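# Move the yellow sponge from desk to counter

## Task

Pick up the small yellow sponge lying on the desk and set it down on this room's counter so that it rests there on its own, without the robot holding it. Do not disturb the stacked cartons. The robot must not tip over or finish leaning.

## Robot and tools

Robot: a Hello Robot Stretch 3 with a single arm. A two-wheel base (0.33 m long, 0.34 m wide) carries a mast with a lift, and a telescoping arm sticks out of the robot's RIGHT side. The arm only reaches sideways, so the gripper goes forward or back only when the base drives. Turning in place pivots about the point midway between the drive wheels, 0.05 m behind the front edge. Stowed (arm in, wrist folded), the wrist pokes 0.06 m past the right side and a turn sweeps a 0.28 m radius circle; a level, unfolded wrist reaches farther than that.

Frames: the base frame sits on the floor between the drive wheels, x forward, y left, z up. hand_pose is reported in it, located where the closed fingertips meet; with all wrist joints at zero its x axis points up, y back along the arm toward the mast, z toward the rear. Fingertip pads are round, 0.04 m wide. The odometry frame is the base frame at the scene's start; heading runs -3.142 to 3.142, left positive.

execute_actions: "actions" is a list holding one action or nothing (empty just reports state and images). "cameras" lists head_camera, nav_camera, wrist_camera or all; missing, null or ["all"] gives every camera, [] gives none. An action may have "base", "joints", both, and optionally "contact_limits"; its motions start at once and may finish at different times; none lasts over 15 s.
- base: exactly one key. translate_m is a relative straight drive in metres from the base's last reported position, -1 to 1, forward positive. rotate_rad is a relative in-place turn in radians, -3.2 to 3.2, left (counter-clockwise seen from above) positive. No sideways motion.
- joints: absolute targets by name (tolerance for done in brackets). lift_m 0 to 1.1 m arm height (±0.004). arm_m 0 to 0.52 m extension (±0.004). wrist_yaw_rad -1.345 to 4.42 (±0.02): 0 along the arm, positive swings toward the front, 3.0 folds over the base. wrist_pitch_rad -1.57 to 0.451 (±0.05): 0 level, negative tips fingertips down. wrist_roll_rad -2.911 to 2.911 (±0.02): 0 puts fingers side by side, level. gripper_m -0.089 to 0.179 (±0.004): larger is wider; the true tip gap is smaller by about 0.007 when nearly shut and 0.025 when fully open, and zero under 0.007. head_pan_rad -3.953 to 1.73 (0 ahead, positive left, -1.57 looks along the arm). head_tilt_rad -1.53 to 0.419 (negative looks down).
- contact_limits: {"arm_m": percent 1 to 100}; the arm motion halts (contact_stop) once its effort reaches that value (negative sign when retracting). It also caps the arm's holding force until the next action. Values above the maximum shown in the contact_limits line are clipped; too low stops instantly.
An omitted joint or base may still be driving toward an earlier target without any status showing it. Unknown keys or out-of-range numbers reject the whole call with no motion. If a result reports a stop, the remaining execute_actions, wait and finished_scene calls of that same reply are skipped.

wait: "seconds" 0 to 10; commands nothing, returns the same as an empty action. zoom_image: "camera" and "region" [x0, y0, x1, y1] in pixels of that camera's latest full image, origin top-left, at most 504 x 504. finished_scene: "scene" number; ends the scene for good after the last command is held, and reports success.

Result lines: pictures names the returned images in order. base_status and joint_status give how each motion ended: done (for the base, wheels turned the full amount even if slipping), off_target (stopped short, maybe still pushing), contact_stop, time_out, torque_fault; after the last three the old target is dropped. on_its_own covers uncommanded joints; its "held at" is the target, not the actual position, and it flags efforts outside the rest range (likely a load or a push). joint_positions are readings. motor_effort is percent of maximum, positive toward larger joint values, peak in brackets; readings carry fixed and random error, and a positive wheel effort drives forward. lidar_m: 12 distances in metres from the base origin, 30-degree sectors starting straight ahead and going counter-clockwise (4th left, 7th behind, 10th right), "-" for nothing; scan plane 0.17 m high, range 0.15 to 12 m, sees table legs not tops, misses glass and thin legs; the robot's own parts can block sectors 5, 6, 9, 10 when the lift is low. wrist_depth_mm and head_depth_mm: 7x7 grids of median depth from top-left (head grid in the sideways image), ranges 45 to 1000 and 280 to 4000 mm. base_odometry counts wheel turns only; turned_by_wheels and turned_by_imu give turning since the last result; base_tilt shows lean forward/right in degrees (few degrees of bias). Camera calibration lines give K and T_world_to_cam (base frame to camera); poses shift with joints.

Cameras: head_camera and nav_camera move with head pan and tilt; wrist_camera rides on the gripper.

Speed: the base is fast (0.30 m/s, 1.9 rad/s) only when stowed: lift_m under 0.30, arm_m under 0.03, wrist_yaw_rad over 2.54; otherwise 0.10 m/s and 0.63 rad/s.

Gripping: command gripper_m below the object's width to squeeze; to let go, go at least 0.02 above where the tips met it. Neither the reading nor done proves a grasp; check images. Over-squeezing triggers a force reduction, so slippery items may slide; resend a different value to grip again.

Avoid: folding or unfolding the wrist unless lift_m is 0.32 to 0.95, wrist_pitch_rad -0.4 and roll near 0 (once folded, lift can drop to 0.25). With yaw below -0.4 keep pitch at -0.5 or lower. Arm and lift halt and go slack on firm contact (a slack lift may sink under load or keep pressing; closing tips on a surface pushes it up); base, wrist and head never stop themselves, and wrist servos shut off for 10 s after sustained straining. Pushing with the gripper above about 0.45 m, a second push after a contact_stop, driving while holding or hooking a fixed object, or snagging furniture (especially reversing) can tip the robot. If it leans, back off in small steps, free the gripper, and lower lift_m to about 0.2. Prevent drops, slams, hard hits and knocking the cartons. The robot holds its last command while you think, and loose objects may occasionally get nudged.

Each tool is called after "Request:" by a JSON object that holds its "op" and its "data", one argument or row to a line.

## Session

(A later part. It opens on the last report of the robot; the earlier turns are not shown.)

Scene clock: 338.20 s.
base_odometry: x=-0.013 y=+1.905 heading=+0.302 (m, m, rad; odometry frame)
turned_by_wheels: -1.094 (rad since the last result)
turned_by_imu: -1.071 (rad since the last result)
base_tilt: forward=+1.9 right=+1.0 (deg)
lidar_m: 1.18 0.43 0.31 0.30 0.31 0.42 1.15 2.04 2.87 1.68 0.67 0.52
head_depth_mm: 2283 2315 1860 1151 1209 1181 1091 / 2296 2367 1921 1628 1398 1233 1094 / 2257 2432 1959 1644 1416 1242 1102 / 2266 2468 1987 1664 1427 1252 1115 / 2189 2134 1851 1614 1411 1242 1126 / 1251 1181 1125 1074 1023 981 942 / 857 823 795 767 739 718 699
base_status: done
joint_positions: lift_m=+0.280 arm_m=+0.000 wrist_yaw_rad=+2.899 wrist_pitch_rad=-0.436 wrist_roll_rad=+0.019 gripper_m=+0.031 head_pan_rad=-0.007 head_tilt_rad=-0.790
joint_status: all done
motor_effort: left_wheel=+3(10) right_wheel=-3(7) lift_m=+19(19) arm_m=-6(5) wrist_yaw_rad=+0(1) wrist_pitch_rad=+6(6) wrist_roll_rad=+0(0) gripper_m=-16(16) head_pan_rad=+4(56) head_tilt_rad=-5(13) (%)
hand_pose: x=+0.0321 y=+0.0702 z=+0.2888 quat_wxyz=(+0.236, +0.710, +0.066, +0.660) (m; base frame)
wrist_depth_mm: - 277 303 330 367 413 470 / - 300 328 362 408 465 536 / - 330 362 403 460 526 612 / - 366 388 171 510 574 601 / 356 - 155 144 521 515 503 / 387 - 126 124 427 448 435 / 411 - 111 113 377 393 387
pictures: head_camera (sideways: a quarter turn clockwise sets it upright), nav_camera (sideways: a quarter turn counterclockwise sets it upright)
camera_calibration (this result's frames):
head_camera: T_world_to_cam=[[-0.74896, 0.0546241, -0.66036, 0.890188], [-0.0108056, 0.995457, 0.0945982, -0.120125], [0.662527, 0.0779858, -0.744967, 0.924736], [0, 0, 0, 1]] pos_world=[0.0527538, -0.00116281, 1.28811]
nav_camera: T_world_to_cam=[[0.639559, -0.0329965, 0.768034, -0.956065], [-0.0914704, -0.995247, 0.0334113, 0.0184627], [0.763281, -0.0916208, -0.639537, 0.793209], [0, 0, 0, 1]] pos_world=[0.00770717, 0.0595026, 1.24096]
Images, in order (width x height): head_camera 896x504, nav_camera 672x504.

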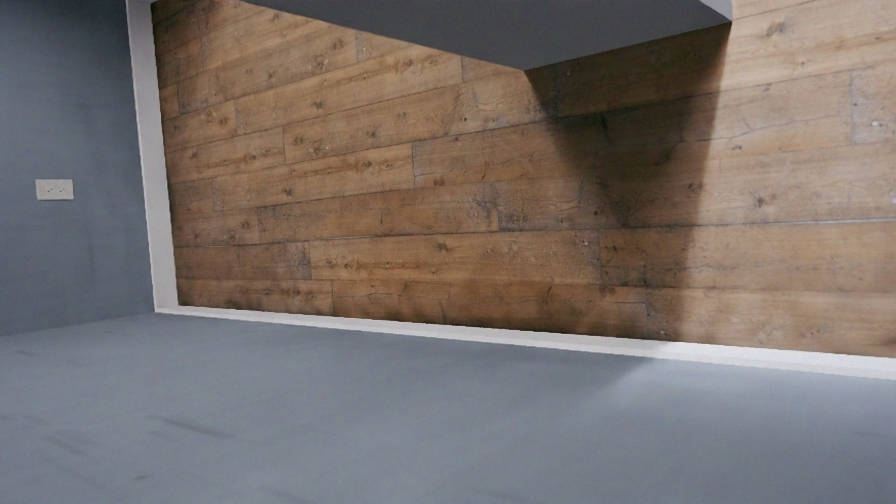

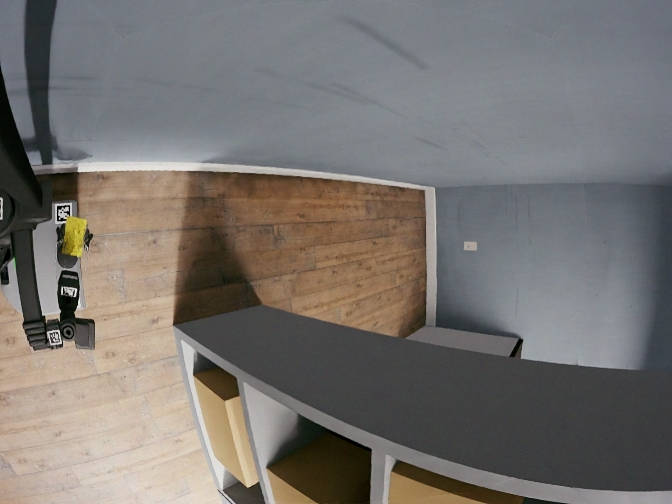

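Request:
{"op": "execute_actions", "data": {
  "actions": [
    {"base": {"translate_m": 1.0}, "joints": {"head_pan_rad": -0.75, "head_tilt_rad": -0.55}}
  ],
  "cameras": ["head_camera", "nav_camera"]
}}

Scene clock: 390.87 s.
base_odometry: x=+0.942 y=+2.203 heading=+0.302 (m, m, rad; odometry frame)
turned_by_wheels: +0.000 (rad since the last result)
turned_by_imu: -0.003 (rad since the last result)
base_tilt: forward=+1.9 right=+1.1 (deg)
lidar_m: 1.22 0.44 0.32 0.30 0.31 0.43 1.16 0.46 0.35 0.53 1.40 1.33
head_depth_mm: 2201 1642 1920 2055 1648 1371 1175 / 2061 1505 1660 1931 1658 1377 1180 / 1912 1405 1472 1681 1678 1389 1192 / 1764 1383 1467 1724 1709 1409 1204 / 1619 1546 1698 1983 1718 1422 1220 / 1495 1612 1779 1931 1745 1435 1223 / 1392 1501 1636 1790 1772 1454 1236
base_status: done
joint_positions: lift_m=+0.280 arm_m=+0.000 wrist_yaw_rad=+2.899 wrist_pitch_rad=-0.436 wrist_roll_rad=+0.019 gripper_m=+0.031 head_pan_rad=-0.743 head_tilt_rad=-0.556
joint_status: all done
motor_effort: left_wheel=+3(11) right_wheel=-4(8) lift_m=+19(19) arm_m=-5(5) wrist_yaw_rad=+0(1) wrist_pitch_rad=+6(6) wrist_roll_rad=+0(0) gripper_m=-16(15) head_pan_rad=-5(57) head_tilt_rad=+3(22) (%)
hand_pose: x=+0.0321 y=+0.0702 z=+0.2888 quat_wxyz=(+0.236, +0.710, +0.066, +0.660) (m; base frame)
wrist_depth_mm: - 282 306 336 372 419 480 / - 305 334 369 416 473 548 / - 335 366 410 465 538 623 / - 372 397 170 523 582 599 / 362 - 154 144 519 514 504 / 390 - 126 124 427 445 434 / 414 - 111 112 379 394 387
pictures: head_camera (sideways: a quarter turn clockwise sets it upright), nav_camera (sideways: a quarter turn counterclockwise sets it upright)
camera_calibration (this result's frames):
head_camera: T_world_to_cam=[[-0.390398, 0.425573, -0.81638, 1.09135], [0.644373, 0.759648, 0.0878562, -0.115372], [0.657551, -0.491754, -0.570793, 0.698213], [0, 0, 0, 1]] pos_world=[0.0412922, -0.0334571, 1.29963]
nav_camera: T_world_to_cam=[[0.30761, -0.321211, 0.895656, -1.12044], [-0.739882, -0.672613, 0.0128894, 0.0491281], [0.59829, -0.666645, -0.444561, 0.540543], [0, 0, 0, 1]] pos_world=[0.0576074, 0.0334957, 1.2432]
Images, in order (width x height): head_camera 896x504, nav_camera 672x504.

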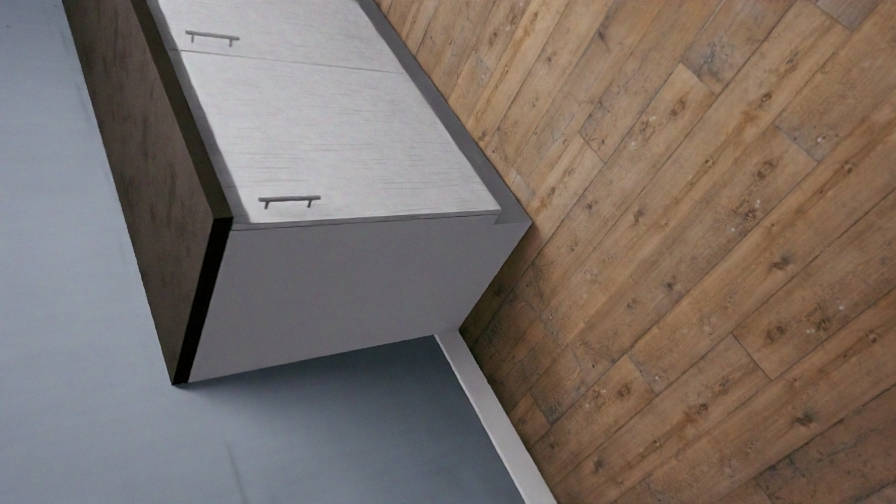

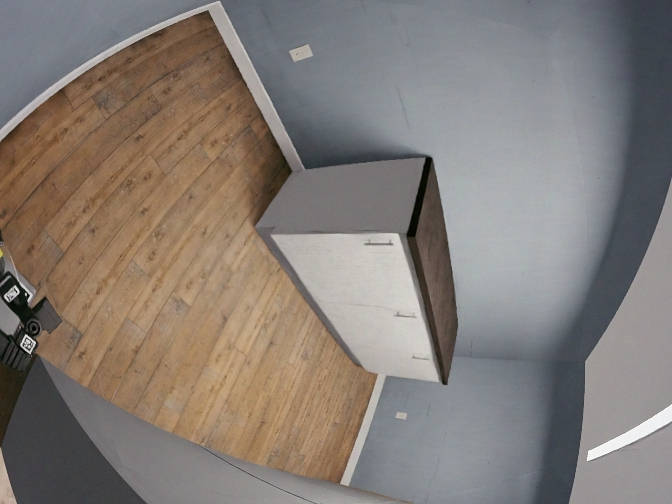

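Request:
{"op": "execute_actions", "data": {
  "actions": []
}}

Scene clock: 412.73 s.
base_odometry: x=+0.942 y=+2.203 heading=+0.302 (m, m, rad; odometry frame)
turned_by_wheels: +0.000 (rad since the last result)
turned_by_imu: +0.000 (rad since the last result)
base_tilt: forward=+1.8 right=+1.0 (deg)
lidar_m: 1.22 0.44 0.32 0.31 0.32 0.43 1.16 0.46 0.35 0.53 1.40 1.34
head_depth_mm: 2206 1647 1926 2059 1641 1367 1172 / 2057 1505 1671 1926 1662 1377 1179 / 1910 1407 1471 1694 1686 1397 1197 / 1754 1384 1468 1723 1704 1407 1203 / 1601 1554 1685 1999 1727 1421 1213 / 1493 1610 1780 1940 1747 1433 1225 / 1390 1497 1636 1777 1760 1451 1237
base_status: done
joint_positions: lift_m=+0.280 arm_m=+0.000 wrist_yaw_rad=+2.899 wrist_pitch_rad=-0.436 wrist_roll_rad=+0.019 gripper_m=+0.031 head_pan_rad=-0.743 head_tilt_rad=-0.556
joint_status: all done
motor_effort: left_wheel=+3(11) right_wheel=-3(8) lift_m=+19(19) arm_m=-5(5) wrist_yaw_rad=+0(1) wrist_pitch_rad=+6(6) wrist_roll_rad=+0(0) gripper_m=-16(15) head_pan_rad=-5(57) head_tilt_rad=+3(22) (%)
hand_pose: x=+0.0321 y=+0.0702 z=+0.2888 quat_wxyz=(+0.236, +0.710, +0.066, +0.660) (m; base frame)
wrist_depth_mm: - 283 307 336 376 421 479 / - 307 332 369 413 472 552 / - 334 366 410 465 541 610 / - 372 396 172 520 584 597 / 360 - 154 143 517 520 501 / 392 - 126 125 431 444 436 / 415 - 111 113 377 392 383
pictures: head_camera (sideways: a quarter turn clockwise sets it upright), nav_camera (sideways: a quarter turn counterclockwise sets it upright), wrist_camera
camera_calibration (this result's frames):
head_camera: T_world_to_cam=[[-0.390398, 0.425573, -0.81638, 1.09135], [0.644373, 0.759648, 0.0878562, -0.115372], [0.657551, -0.491754, -0.570793, 0.698213], [0, 0, 0, 1]] pos_world=[0.0412922, -0.0334571, 1.29963]
nav_camera: T_world_to_cam=[[0.30761, -0.321211, 0.895656, -1.12044], [-0.739882, -0.672613, 0.0128894, 0.0491281], [0.59829, -0.666645, -0.444561, 0.540543], [0, 0, 0, 1]] pos_world=[0.0576074, 0.0334957, 1.2432]
wrist_camera: T_world_to_cam=[[0.928856, -0.361467, -0.0810416, 0.00935454], [-0.281409, -0.546252, -0.788934, 0.301463], [0.240905, 0.755612, -0.60911, 0.277367], [0, 0, 0, 1]] pos_world=[0.00932621, -0.0415264, 0.40754]
Images, in order (width x height): head_camera 896x504, nav_camera 672x504, wrist_camera 644x364.

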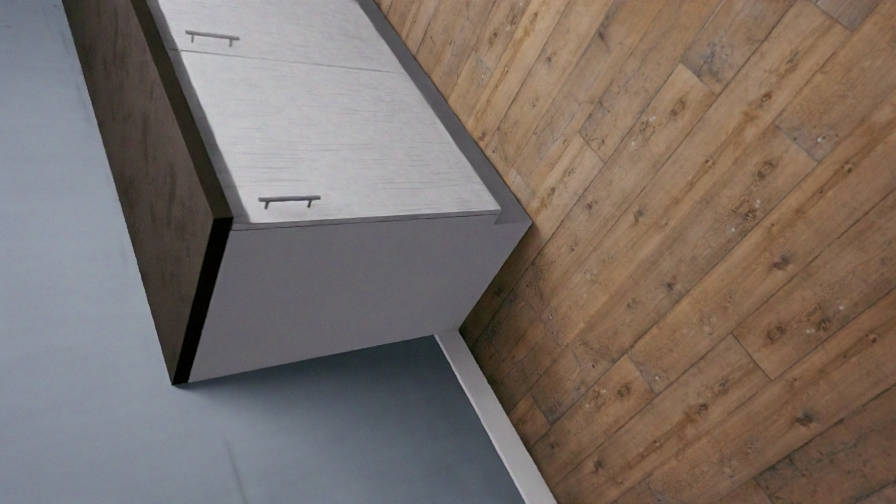

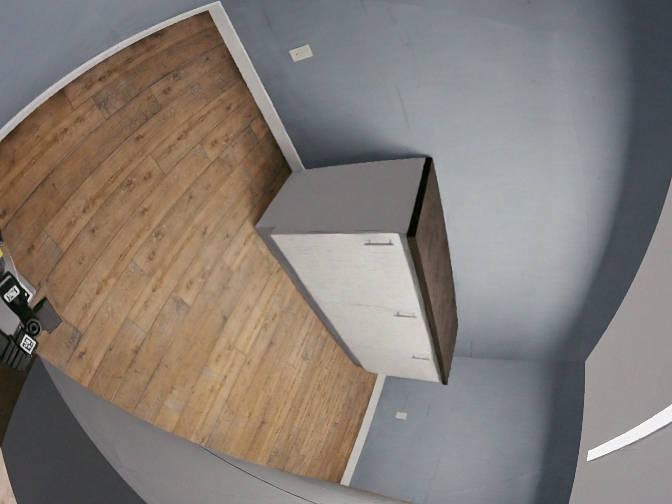

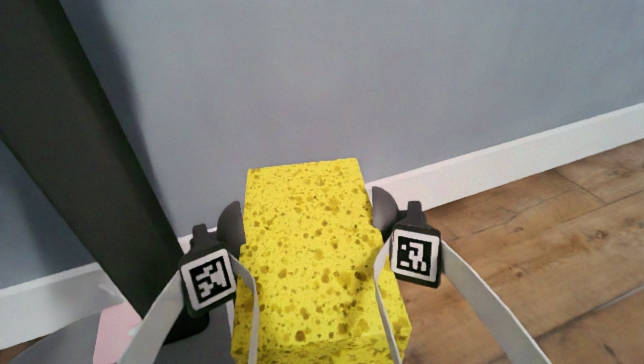

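Request:
{"op": "execute_actions", "data": {
  "actions": [
    {"base": {"rotate_rad": -0.369}}
  ],
  "cameras": []
}}

Request:
{"op": "execute_actions", "data": {
  "actions": [
    {"base": {"translate_m": 0.36}, "joints": {"head_pan_rad": -0.9, "head_tilt_rad": -0.5}}
  ],
  "cameras": ["head_camera", "nav_camera"]
}}

Scene clock: 533.93 s.
base_odometry: x=+0.942 y=+2.203 heading=-0.067 (m, m, rad; odometry frame)
turned_by_wheels: -0.369 (rad since the last result)
turned_by_imu: -0.361 (rad since the last result)
base_tilt: forward=+1.8 right=+1.1 (deg)
lidar_m: 1.53 0.77 0.38 0.31 0.31 0.33 0.52 2.95 0.40 0.35 1.30 1.34
head_depth_mm: 2870 3156 2758 2056 1642 1366 1177 / 2992 3306 2808 2082 1657 1378 1178 / 2992 2381 2608 2113 1685 1399 1190 / 2661 1902 2099 2123 1700 1411 1203 / 2362 1653 1714 1887 1715 1423 1208 / 2074 1483 1453 1564 1692 1435 1225 / 1838 1507 1328 1576 1747 1454 1232
base_status: done
joint_positions: lift_m=+0.280 arm_m=+0.000 wrist_yaw_rad=+2.899 wrist_pitch_rad=-0.436 wrist_roll_rad=+0.019 gripper_m=+0.031 head_pan_rad=-0.743 head_tilt_rad=-0.556
joint_status: not commanded
motor_effort: left_wheel=+3(9) right_wheel=-4(9) lift_m=+19(19) arm_m=-5(5) wrist_yaw_rad=+1(0) wrist_pitch_rad=+6(7) wrist_roll_rad=+0(0) gripper_m=-16(16) head_pan_rad=-5(5) head_tilt_rad=+3(3) (%)
hand_pose: x=+0.0321 y=+0.0702 z=+0.2888 quat_wxyz=(+0.236, +0.710, +0.066, +0.660) (m; base frame)
wrist_depth_mm: - 286 340 417 543 769 - / - 304 364 463 613 863 938 / - 332 392 508 677 754 728 / - 369 408 172 636 615 600 / 313 - 154 143 515 510 504 / 342 - 126 124 426 447 433 / 341 - 111 113 375 391 385
pictures: none
No camera images: the call's "cameras" was empty. Leave "cameras" out to get every camera's image.

Scene clock: 536.87 s.
base_odometry: x=+1.301 y=+2.179 heading=-0.067 (m, m, rad; odometry frame)
turned_by_wheels: +0.000 (rad since the last result)
turned_by_imu: -0.001 (rad since the last result)
base_tilt: forward=+1.9 right=+1.0 (deg)
lidar_m: 1.24 1.10 0.54 0.44 0.44 0.48 0.74 0.51 0.52 0.80 1.62 1.01
head_depth_mm: 2703 2942 3052 2203 1714 1406 1202 / 2765 3081 3119 2253 1746 1428 1210 / 2841 3005 2838 2258 1753 1442 1225 / 2935 1903 1872 2032 1781 1451 1235 / 2492 1736 1423 1497 1642 1466 1242 / 2049 1823 1179 1197 1293 1433 1252 / 1737 1698 1056 1086 1292 1461 1257
base_status: done
joint_positions: lift_m=+0.280 arm_m=+0.000 wrist_yaw_rad=+2.899 wrist_pitch_rad=-0.436 wrist_roll_rad=+0.019 gripper_m=+0.031 head_pan_rad=-0.893 head_tilt_rad=-0.506
joint_status: all done
motor_effort: left_wheel=+3(11) right_wheel=-4(8) lift_m=+19(19) arm_m=-6(5) wrist_yaw_rad=+1(0) wrist_pitch_rad=+6(6) wrist_roll_rad=+0(0) gripper_m=-17(15) head_pan_rad=-5(25) head_tilt_rad=+3(11) (%)
hand_pose: x=+0.0321 y=+0.0702 z=+0.2888 quat_wxyz=(+0.236, +0.710, +0.066, +0.660) (m; base frame)
wrist_depth_mm: - 394 468 580 740 - 923 / - 420 497 623 809 984 889 / - 459 552 679 778 752 741 / - 509 552 170 631 606 599 / 422 - 155 143 521 514 512 / 453 - 126 124 424 448 436 / 436 - 111 113 382 391 385
pictures: head_camera (sideways: a quarter turn clockwise sets it upright), nav_camera (sideways: a quarter turn counterclockwise sets it upright)
camera_calibration (this result's frames):
head_camera: T_world_to_cam=[[-0.296741, 0.447202, -0.843774, 1.12649], [0.747941, 0.658195, 0.0858071, -0.113342], [0.593741, -0.605631, -0.529794, 0.645262], [0, 0, 0, 1]] pos_world=[0.0359309, -0.0383789, 1.30209]
nav_camera: T_world_to_cam=[[0.228121, -0.328721, 0.916462, -1.14711], [-0.832395, -0.554119, 0.00844089, 0.0554833], [0.505055, -0.764784, -0.400032, 0.483167], [0, 0, 0, 1]] pos_world=[0.0638365, 0.0231853, 1.24409]
Images, in order (width x height): head_camera 896x504, nav_camera 672x504.

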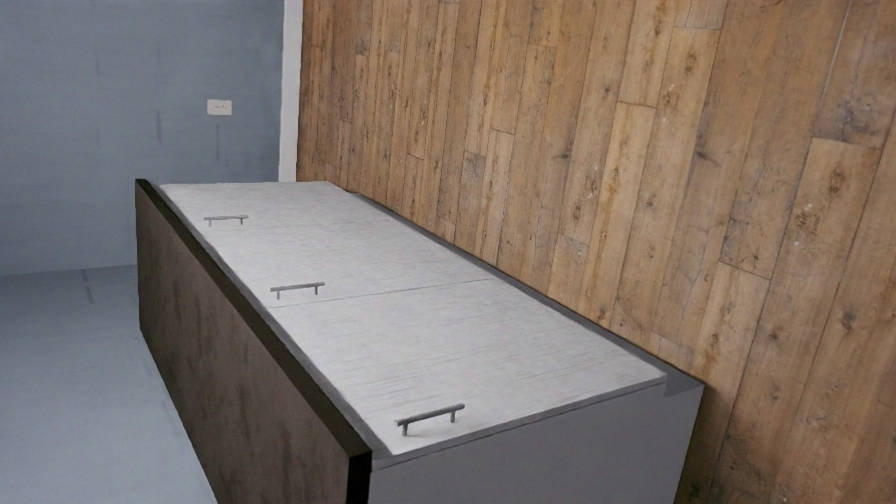

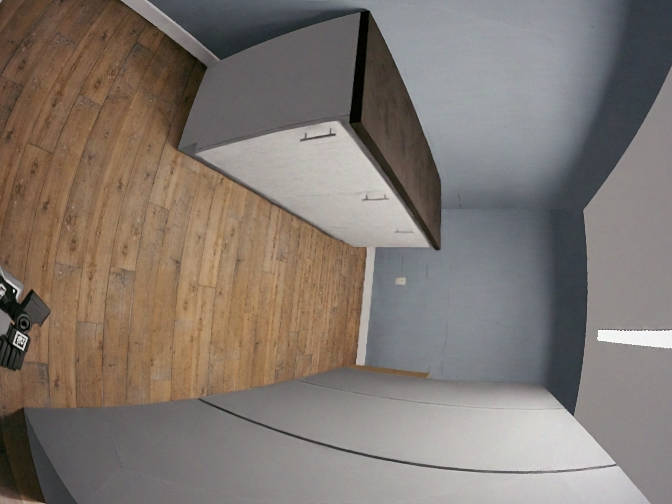

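Request:
{"op": "execute_actions", "data": {
  "actions": [
    {"base": {"translate_m": 0.67}, "joints": {"lift_m": 1.0, "arm_m": 0.45, "wrist_yaw_rad": 0.4, "head_pan_rad": -1.3, "head_tilt_rad": -0.55}}
  ]
}}

Scene clock: 586.00 s.
base_odometry: x=+1.969 y=+2.134 heading=-0.067 (m, m, rad; odometry frame)
turned_by_wheels: +0.000 (rad since the last result)
turned_by_imu: -0.005 (rad since the last result)
base_tilt: forward=+1.8 right=+1.1 (deg)
lidar_m: 0.62 0.61 0.67 0.69 0.68 0.74 1.15 1.10 1.20 1.85 0.53 0.58
head_depth_mm: 2635 2809 2558 2091 1654 1372 1177 / 2636 2928 2731 2115 1688 1391 1187 / 2636 2949 2946 2143 1694 1402 1197 / 2605 2887 2965 2034 1361 895 1087 / 2593 1478 916 665 675 809 1004 / 2568 1531 939 675 668 795 988 / 2426 1576 960 687 659 784 969
base_status: done
joint_positions: lift_m=+1.000 arm_m=+0.450 wrist_yaw_rad=+0.400 wrist_pitch_rad=-0.437 wrist_roll_rad=+0.019 gripper_m=+0.031 head_pan_rad=-1.293 head_tilt_rad=-0.543
joint_status: all done
motor_effort: left_wheel=+3(12) right_wheel=-3(8) lift_m=+29(33) arm_m=+6(7) wrist_yaw_rad=-1(2) wrist_pitch_rad=+7(6) wrist_roll_rad=+0(0) gripper_m=-16(16) head_pan_rad=-5(41) head_tilt_rad=-3(11) (%)
hand_pose: x=+0.0650 y=-0.7991 z=+1.0083 quat_wxyz=(+0.701, +0.287, -0.652, -0.016) (m; base frame)
wrist_depth_mm: - 961 - - - - 918 / 643 613 - - - - 948 / 464 486 - - - - 939 / 365 477 780 171 - - 952 / 314 466 154 144 - - 946 / 291 428 126 124 - - - / 309 412 641 113 - - -
pictures: head_camera (sideways: a quarter turn clockwise sets it upright), nav_camera (sideways: a quarter turn counterclockwise sets it upright), wrist_camera
camera_calibration (this result's frames):
head_camera: T_world_to_cam=[[-0.107455, 0.55683, -0.823647, 1.0991], [0.94613, 0.311782, 0.0873474, -0.116552], [0.305436, -0.769891, -0.560336, 0.686757], [0, 0, 0, 1]] pos_world=[0.0186163, -0.0469427, 1.30026]
nav_camera: T_world_to_cam=[[0.0911656, -0.423623, 0.901239, -1.12641], [-0.982398, -0.186433, 0.0117434, 0.0520993], [0.163046, -0.886446, -0.433163, 0.528367], [0, 0, 0, 1]] pos_world=[0.0677239, 0.000908958, 1.24342]
wrist_camera: T_world_to_cam=[[-0.960147, -0.26749, -0.0810318, -0.0792569], [-0.102253, 0.606008, -0.788859, 1.31254], [0.260117, -0.749135, -0.609209, 0.160932], [0, 0, 0, 1]] pos_world=[0.0162521, -0.696051, 1.12703]
Images, in order (width x height): head_camera 896x504, nav_camera 672x504, wrist_camera 644x364.

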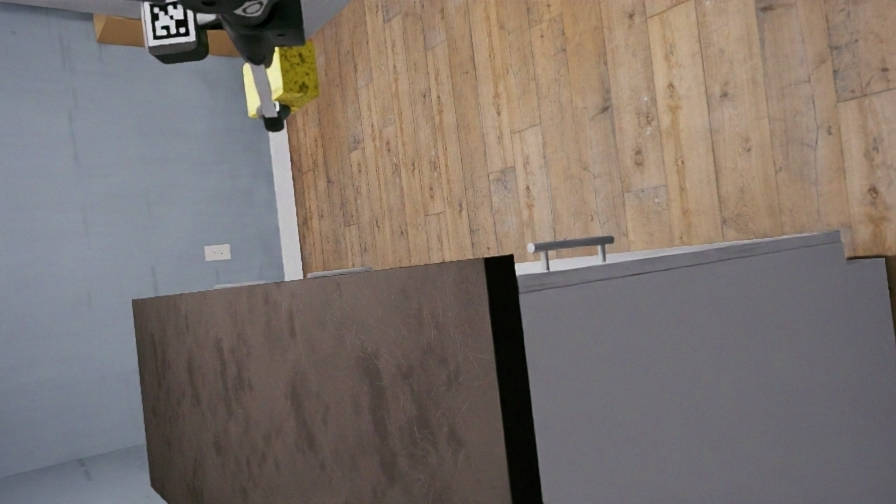

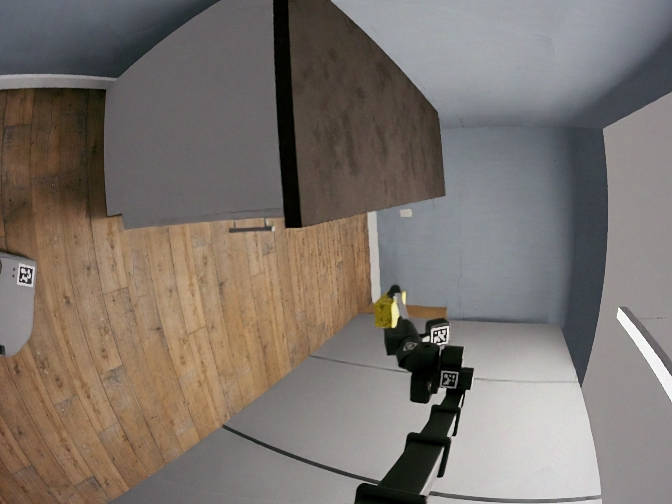

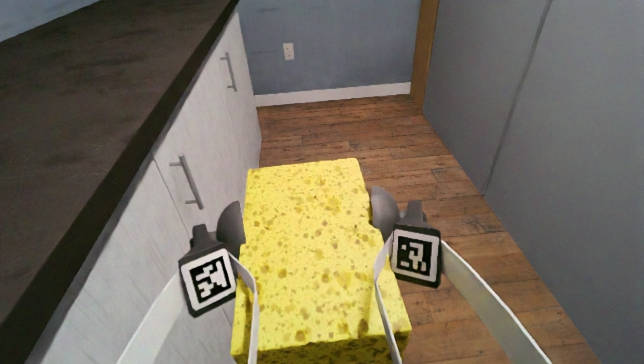

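Request:
{"op": "execute_actions", "data": {
  "actions": [
    {"base": {"rotate_rad": 0.6}, "joints": {"head_pan_rad": -1.5, "head_tilt_rad": -0.5}}
  ]
}}

Scene clock: 623.93 s.
base_odometry: x=+1.969 y=+2.134 heading=+0.533 (m, m, rad; odometry frame)
turned_by_wheels: +0.600 (rad since the last result)
turned_by_imu: +0.588 (rad since the last result)
base_tilt: forward=+1.8 right=+1.0 (deg)
lidar_m: 0.61 0.69 0.68 0.68 0.77 1.10 1.10 1.24 2.06 0.53 0.60 0.61
head_depth_mm: 2493 - 966 723 1608 1407 1203 / 2567 - 883 670 654 772 980 / 2232 1986 822 681 686 816 1005 / 1598 1528 926 693 723 868 1085 / 1245 1299 1002 708 763 928 1163 / 1021 1055 1013 730 808 990 1193 / 863 889 907 762 858 999 1067
base_status: done
joint_positions: lift_m=+1.000 arm_m=+0.450 wrist_yaw_rad=+0.400 wrist_pitch_rad=-0.437 wrist_roll_rad=+0.019 gripper_m=+0.031 head_pan_rad=-1.493 head_tilt_rad=-0.507
joint_status: all done
motor_effort: left_wheel=-1(6) right_wheel=+2(7) lift_m=+29(29) arm_m=+6(6) wrist_yaw_rad=-1(0) wrist_pitch_rad=+6(7) wrist_roll_rad=+0(0) gripper_m=-15(15) head_pan_rad=-5(30) head_tilt_rad=+3(9) (%)
hand_pose: x=+0.0650 y=-0.7991 z=+1.0083 quat_wxyz=(+0.701, +0.287, -0.652, -0.016) (m; base frame)
wrist_depth_mm: 348 421 557 740 796 761 799 / 357 438 545 570 542 521 514 / 371 429 436 419 410 403 390 / 360 356 341 171 337 325 321 / 302 296 154 143 278 274 268 / 257 255 127 124 226 238 233 / 224 222 213 113 201 208 205
pictures: head_camera (sideways: a quarter turn clockwise sets it upright), nav_camera (sideways: a quarter turn counterclockwise sets it upright), wrist_camera
camera_calibration (this result's frames):
head_camera: T_world_to_cam=[[0.00755913, 0.537204, -0.843418, 1.12417], [0.988953, 0.120848, 0.0858361, -0.11485], [0.148037, -0.83475, -0.530356, 0.648712], [0, 0, 0, 1]] pos_world=[0.00904979, -0.0485193, 1.30205]
nav_camera: T_world_to_cam=[[0.0027107, -0.400721, 0.916196, -1.14538], [-0.999884, 0.0126729, 0.00850111, 0.0564266], [-0.0150174, -0.916113, -0.40064, 0.487131], [0, 0, 0, 1]] pos_world=[0.0668403, -0.0134269, 1.24408]
wrist_camera: T_world_to_cam=[[-0.960147, -0.26749, -0.0810306, -0.0792647], [-0.102254, 0.606008, -0.788859, 1.31256], [0.260117, -0.749135, -0.609209, 0.160915], [0, 0, 0, 1]] pos_world=[0.0162522, -0.696074, 1.12703]
Images, in order (width x height): head_camera 896x504, nav_camera 672x504, wrist_camera 644x364.

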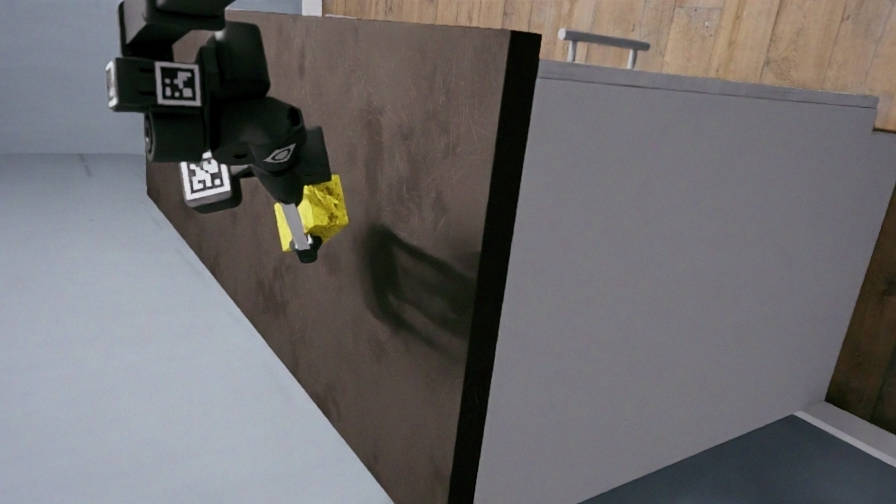

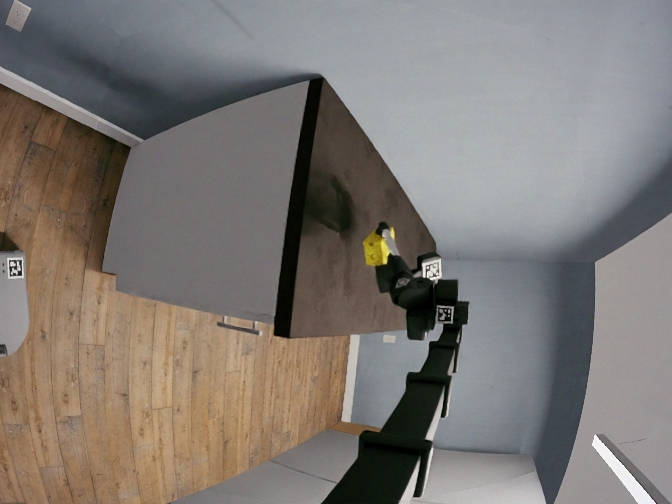

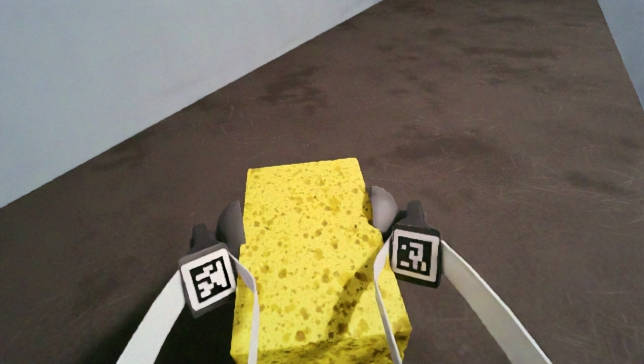

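Request:
{"op": "execute_actions", "data": {
  "actions": [
    {"joints": {"lift_m": 0.944}}
  ],
  "cameras": ["head_camera", "wrist_camera"]
}}

Scene clock: 642.57 s.
base_odometry: x=+1.969 y=+2.134 heading=+0.533 (m, m, rad; odometry frame)
turned_by_wheels: +0.000 (rad since the last result)
turned_by_imu: -0.001 (rad since the last result)
base_tilt: forward=+1.8 right=+1.0 (deg)
lidar_m: 0.61 0.69 0.68 0.68 0.77 1.10 1.09 1.24 2.06 0.53 0.60 0.61
head_depth_mm: 2483 1666 847 724 1610 1423 1201 / 2559 1869 835 671 656 770 980 / 2244 1701 899 682 688 815 1003 / 1600 1531 990 694 723 870 1085 / 1242 1307 1004 704 763 926 1167 / 1017 1055 1010 729 809 993 1198 / 863 888 904 761 862 1003 1071
base_status: not commanded
joint_positions: lift_m=+0.944 arm_m=+0.450 wrist_yaw_rad=+0.400 wrist_pitch_rad=-0.437 wrist_roll_rad=+0.019 gripper_m=+0.031 head_pan_rad=-1.493 head_tilt_rad=-0.507
joint_status: all done
motor_effort: left_wheel=-1(1) right_wheel=+2(2) lift_m=+19(24) arm_m=+6(6) wrist_yaw_rad=+0(0) wrist_pitch_rad=+6(6) wrist_roll_rad=+0(0) gripper_m=-16(15) head_pan_rad=-5(5) head_tilt_rad=+4(4) (%)
hand_pose: x=+0.0650 y=-0.7991 z=+0.9528 quat_wxyz=(+0.701, +0.287, -0.652, -0.016) (m; base frame)
wrist_depth_mm: 350 423 542 624 589 566 536 / 356 421 438 424 406 390 378 / 346 336 327 316 308 300 290 / 273 267 254 171 252 243 238 / 224 220 155 143 206 204 200 / 192 189 126 124 168 176 173 / 166 165 158 113 150 155 152
pictures: head_camera (sideways: a quarter turn clockwise sets it upright), wrist_camera
camera_calibration (this result's frames):
head_camera: T_world_to_cam=[[0.00755926, 0.537204, -0.843418, 1.12417], [0.988953, 0.120848, 0.0858361, -0.11485], [0.148037, -0.83475, -0.530356, 0.648712], [0, 0, 0, 1]] pos_world=[0.00904978, -0.0485193, 1.30205]
wrist_camera: T_world_to_cam=[[-0.960147, -0.26749, -0.0810304, -0.0837622], [-0.102255, 0.606008, -0.788859, 1.26877], [0.260117, -0.749135, -0.609209, 0.127105], [0, 0, 0, 1]] pos_world=[0.0162522, -0.696074, 1.07153]
Images, in order (width x height): head_camera 896x504, wrist_camera 644x364.

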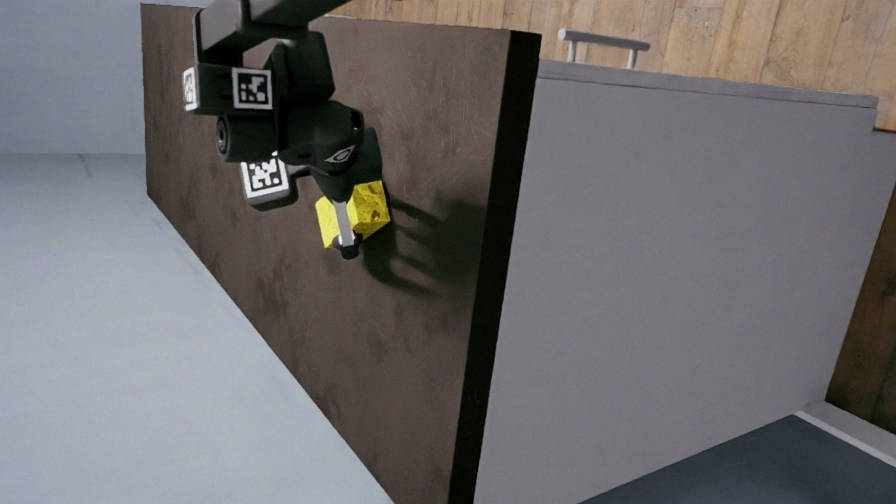

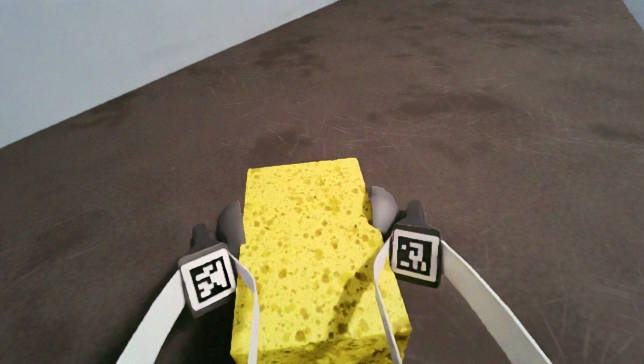

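Request:
{"op": "execute_actions", "data": {
  "actions": [
    {"joints": {"lift_m": 0.939, "gripper_m": 0.13}}
  ],
  "cameras": ["head_camera", "wrist_camera"]
}}

Scene clock: 656.43 s.
base_odometry: x=+1.969 y=+2.134 heading=+0.533 (m, m, rad; odometry frame)
turned_by_wheels: +0.000 (rad since the last result)
turned_by_imu: -0.001 (rad since the last result)
base_tilt: forward=+1.8 right=+1.0 (deg)
lidar_m: 0.61 0.69 0.68 0.68 0.77 1.10 1.10 1.24 2.05 0.53 0.60 0.62
head_depth_mm: 2515 1781 865 723 1604 1414 1201 / 2550 1864 - 671 654 771 978 / 2239 1642 964 682 687 816 1003 / 1601 1525 991 693 725 868 1079 / 1239 1308 1005 705 764 926 1161 / 1019 1058 1011 733 807 992 1195 / 861 890 905 761 858 996 1070
base_status: not commanded
joint_positions: lift_m=+0.939 arm_m=+0.450 wrist_yaw_rad=+0.400 wrist_pitch_rad=-0.437 wrist_roll_rad=+0.019 gripper_m=+0.130 head_pan_rad=-1.493 head_tilt_rad=-0.507
joint_status: all done
motor_effort: left_wheel=-1(1) right_wheel=+1(1) lift_m=+19(21) arm_m=+6(6) wrist_yaw_rad=+0(0) wrist_pitch_rad=+6(7) wrist_roll_rad=+0(0) gripper_m=+0(83) head_pan_rad=-5(5) head_tilt_rad=+4(3) (%)
hand_pose: x=+0.0650 y=-0.7991 z=+0.9478 quat_wxyz=(+0.701, +0.287, -0.652, -0.016) (m; base frame)
wrist_depth_mm: 351 421 531 610 576 546 515 / 358 414 426 406 392 381 366 / 340 328 318 306 298 289 283 / 265 257 251 176 242 235 230 / 217 221 198 147 202 200 194 / 185 - 171 126 168 167 169 / 165 156 149 116 144 151 147
pictures: head_camera (sideways: a quarter turn clockwise sets it upright), wrist_camera
camera_calibration (this result's frames):
head_camera: T_world_to_cam=[[0.0075592, 0.537204, -0.843418, 1.12417], [0.988953, 0.120848, 0.0858361, -0.11485], [0.148037, -0.83475, -0.530356, 0.648712], [0, 0, 0, 1]] pos_world=[0.00904978, -0.0485193, 1.30205]
wrist_camera: T_world_to_cam=[[-0.960148, -0.267489, -0.0810302, -0.0841667], [-0.102254, 0.606008, -0.788859, 1.26483], [0.260116, -0.749135, -0.609209, 0.124061], [0, 0, 0, 1]] pos_world=[0.0162521, -0.696074, 1.06653]
Images, in order (width x height): head_camera 896x504, wrist_camera 644x364.

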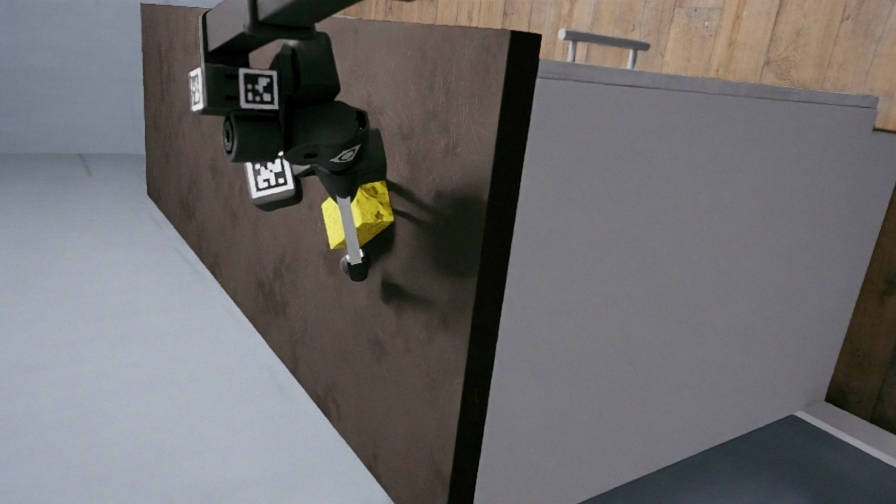

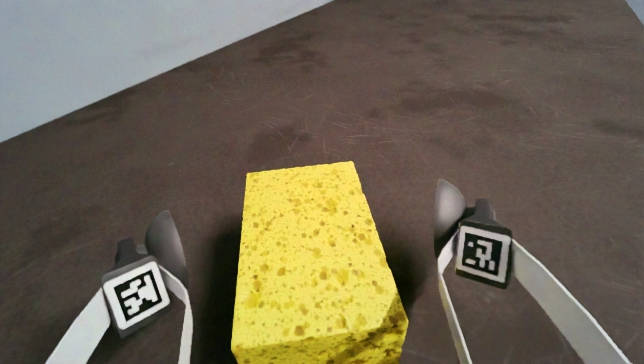

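Request:
{"op": "execute_actions", "data": {
  "actions": [
    {"joints": {"lift_m": 1.01}}
  ],
  "cameras": ["head_camera", "wrist_camera"]
}}

Scene clock: 664.07 s.
base_odometry: x=+1.969 y=+2.134 heading=+0.533 (m, m, rad; odometry frame)
turned_by_wheels: +0.000 (rad since the last result)
turned_by_imu: -0.001 (rad since the last result)
base_tilt: forward=+1.8 right=+1.0 (deg)
lidar_m: 0.61 0.69 0.68 0.68 0.77 1.10 1.10 1.24 2.06 0.53 0.60 0.61
head_depth_mm: 2471 - 970 722 1611 1405 1201 / 2552 - 895 670 654 769 977 / 2243 1998 853 682 686 817 1003 / 1597 1526 968 692 723 866 1085 / 1237 1305 1003 705 767 927 1158 / 1016 1058 1012 733 808 993 1192 / 860 889 904 761 860 999 1059
base_status: not commanded
joint_positions: lift_m=+1.010 arm_m=+0.450 wrist_yaw_rad=+0.400 wrist_pitch_rad=-0.437 wrist_roll_rad=+0.019 gripper_m=+0.130 head_pan_rad=-1.493 head_tilt_rad=-0.507
joint_status: all done
motor_effort: left_wheel=-1(1) right_wheel=+1(2) lift_m=+29(28) arm_m=+6(6) wrist_yaw_rad=+0(0) wrist_pitch_rad=+7(6) wrist_roll_rad=+0(0) gripper_m=+0(0) head_pan_rad=-5(5) head_tilt_rad=+4(3) (%)
hand_pose: x=+0.0650 y=-0.7991 z=+1.0183 quat_wxyz=(+0.701, +0.287, -0.652, -0.016) (m; base frame)
wrist_depth_mm: 349 421 557 762 838 791 902 / 356 439 561 586 567 548 529 / 370 441 460 443 435 420 411 / 367 373 367 357 353 343 333 / 316 317 303 297 293 289 282 / 268 - 259 206 252 242 245 / 237 226 223 179 221 218 213
pictures: head_camera (sideways: a quarter turn clockwise sets it upright), wrist_camera
camera_calibration (this result's frames):
head_camera: T_world_to_cam=[[0.00755926, 0.537204, -0.843418, 1.12417], [0.988953, 0.120848, 0.0858361, -0.11485], [0.148037, -0.83475, -0.530356, 0.648712], [0, 0, 0, 1]] pos_world=[0.00904978, -0.0485193, 1.30205]
wrist_camera: T_world_to_cam=[[-0.960148, -0.267489, -0.0810305, -0.0784535], [-0.102254, 0.606008, -0.788859, 1.32045], [0.260116, -0.749136, -0.609209, 0.16701], [0, 0, 0, 1]] pos_world=[0.0162521, -0.696074, 1.13703]
Images, in order (width x height): head_camera 896x504, wrist_camera 644x364.

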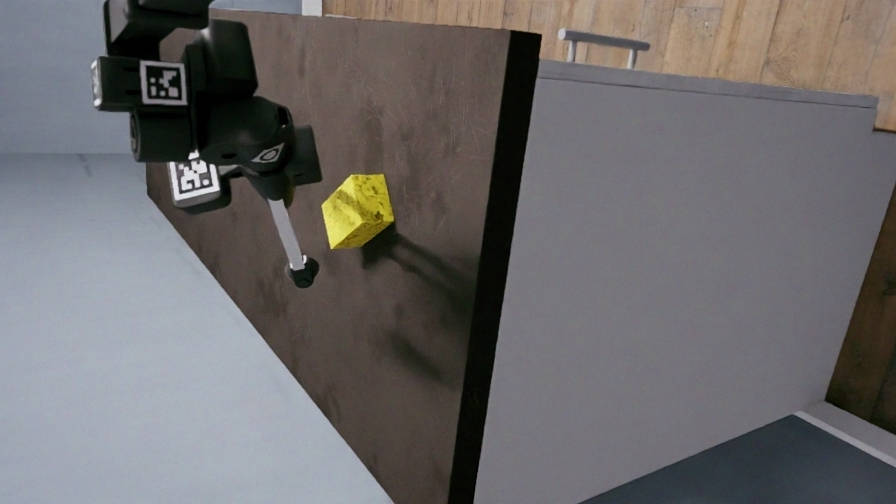

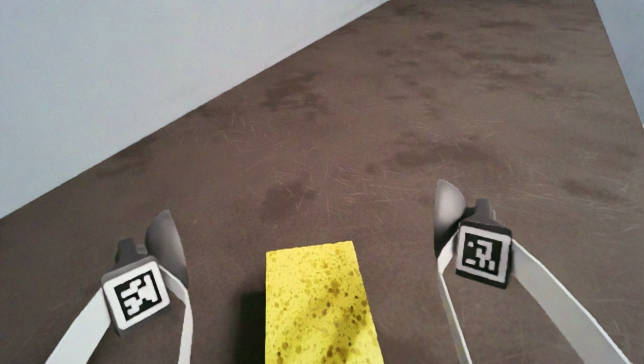

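The sponge is resting on the counter, well inside the edges. The gripper is clear of it and the robot is level.

Request:
{"op": "finished_scene", "data": {
  "scene": 2
}}

The scene is finished: the task was done.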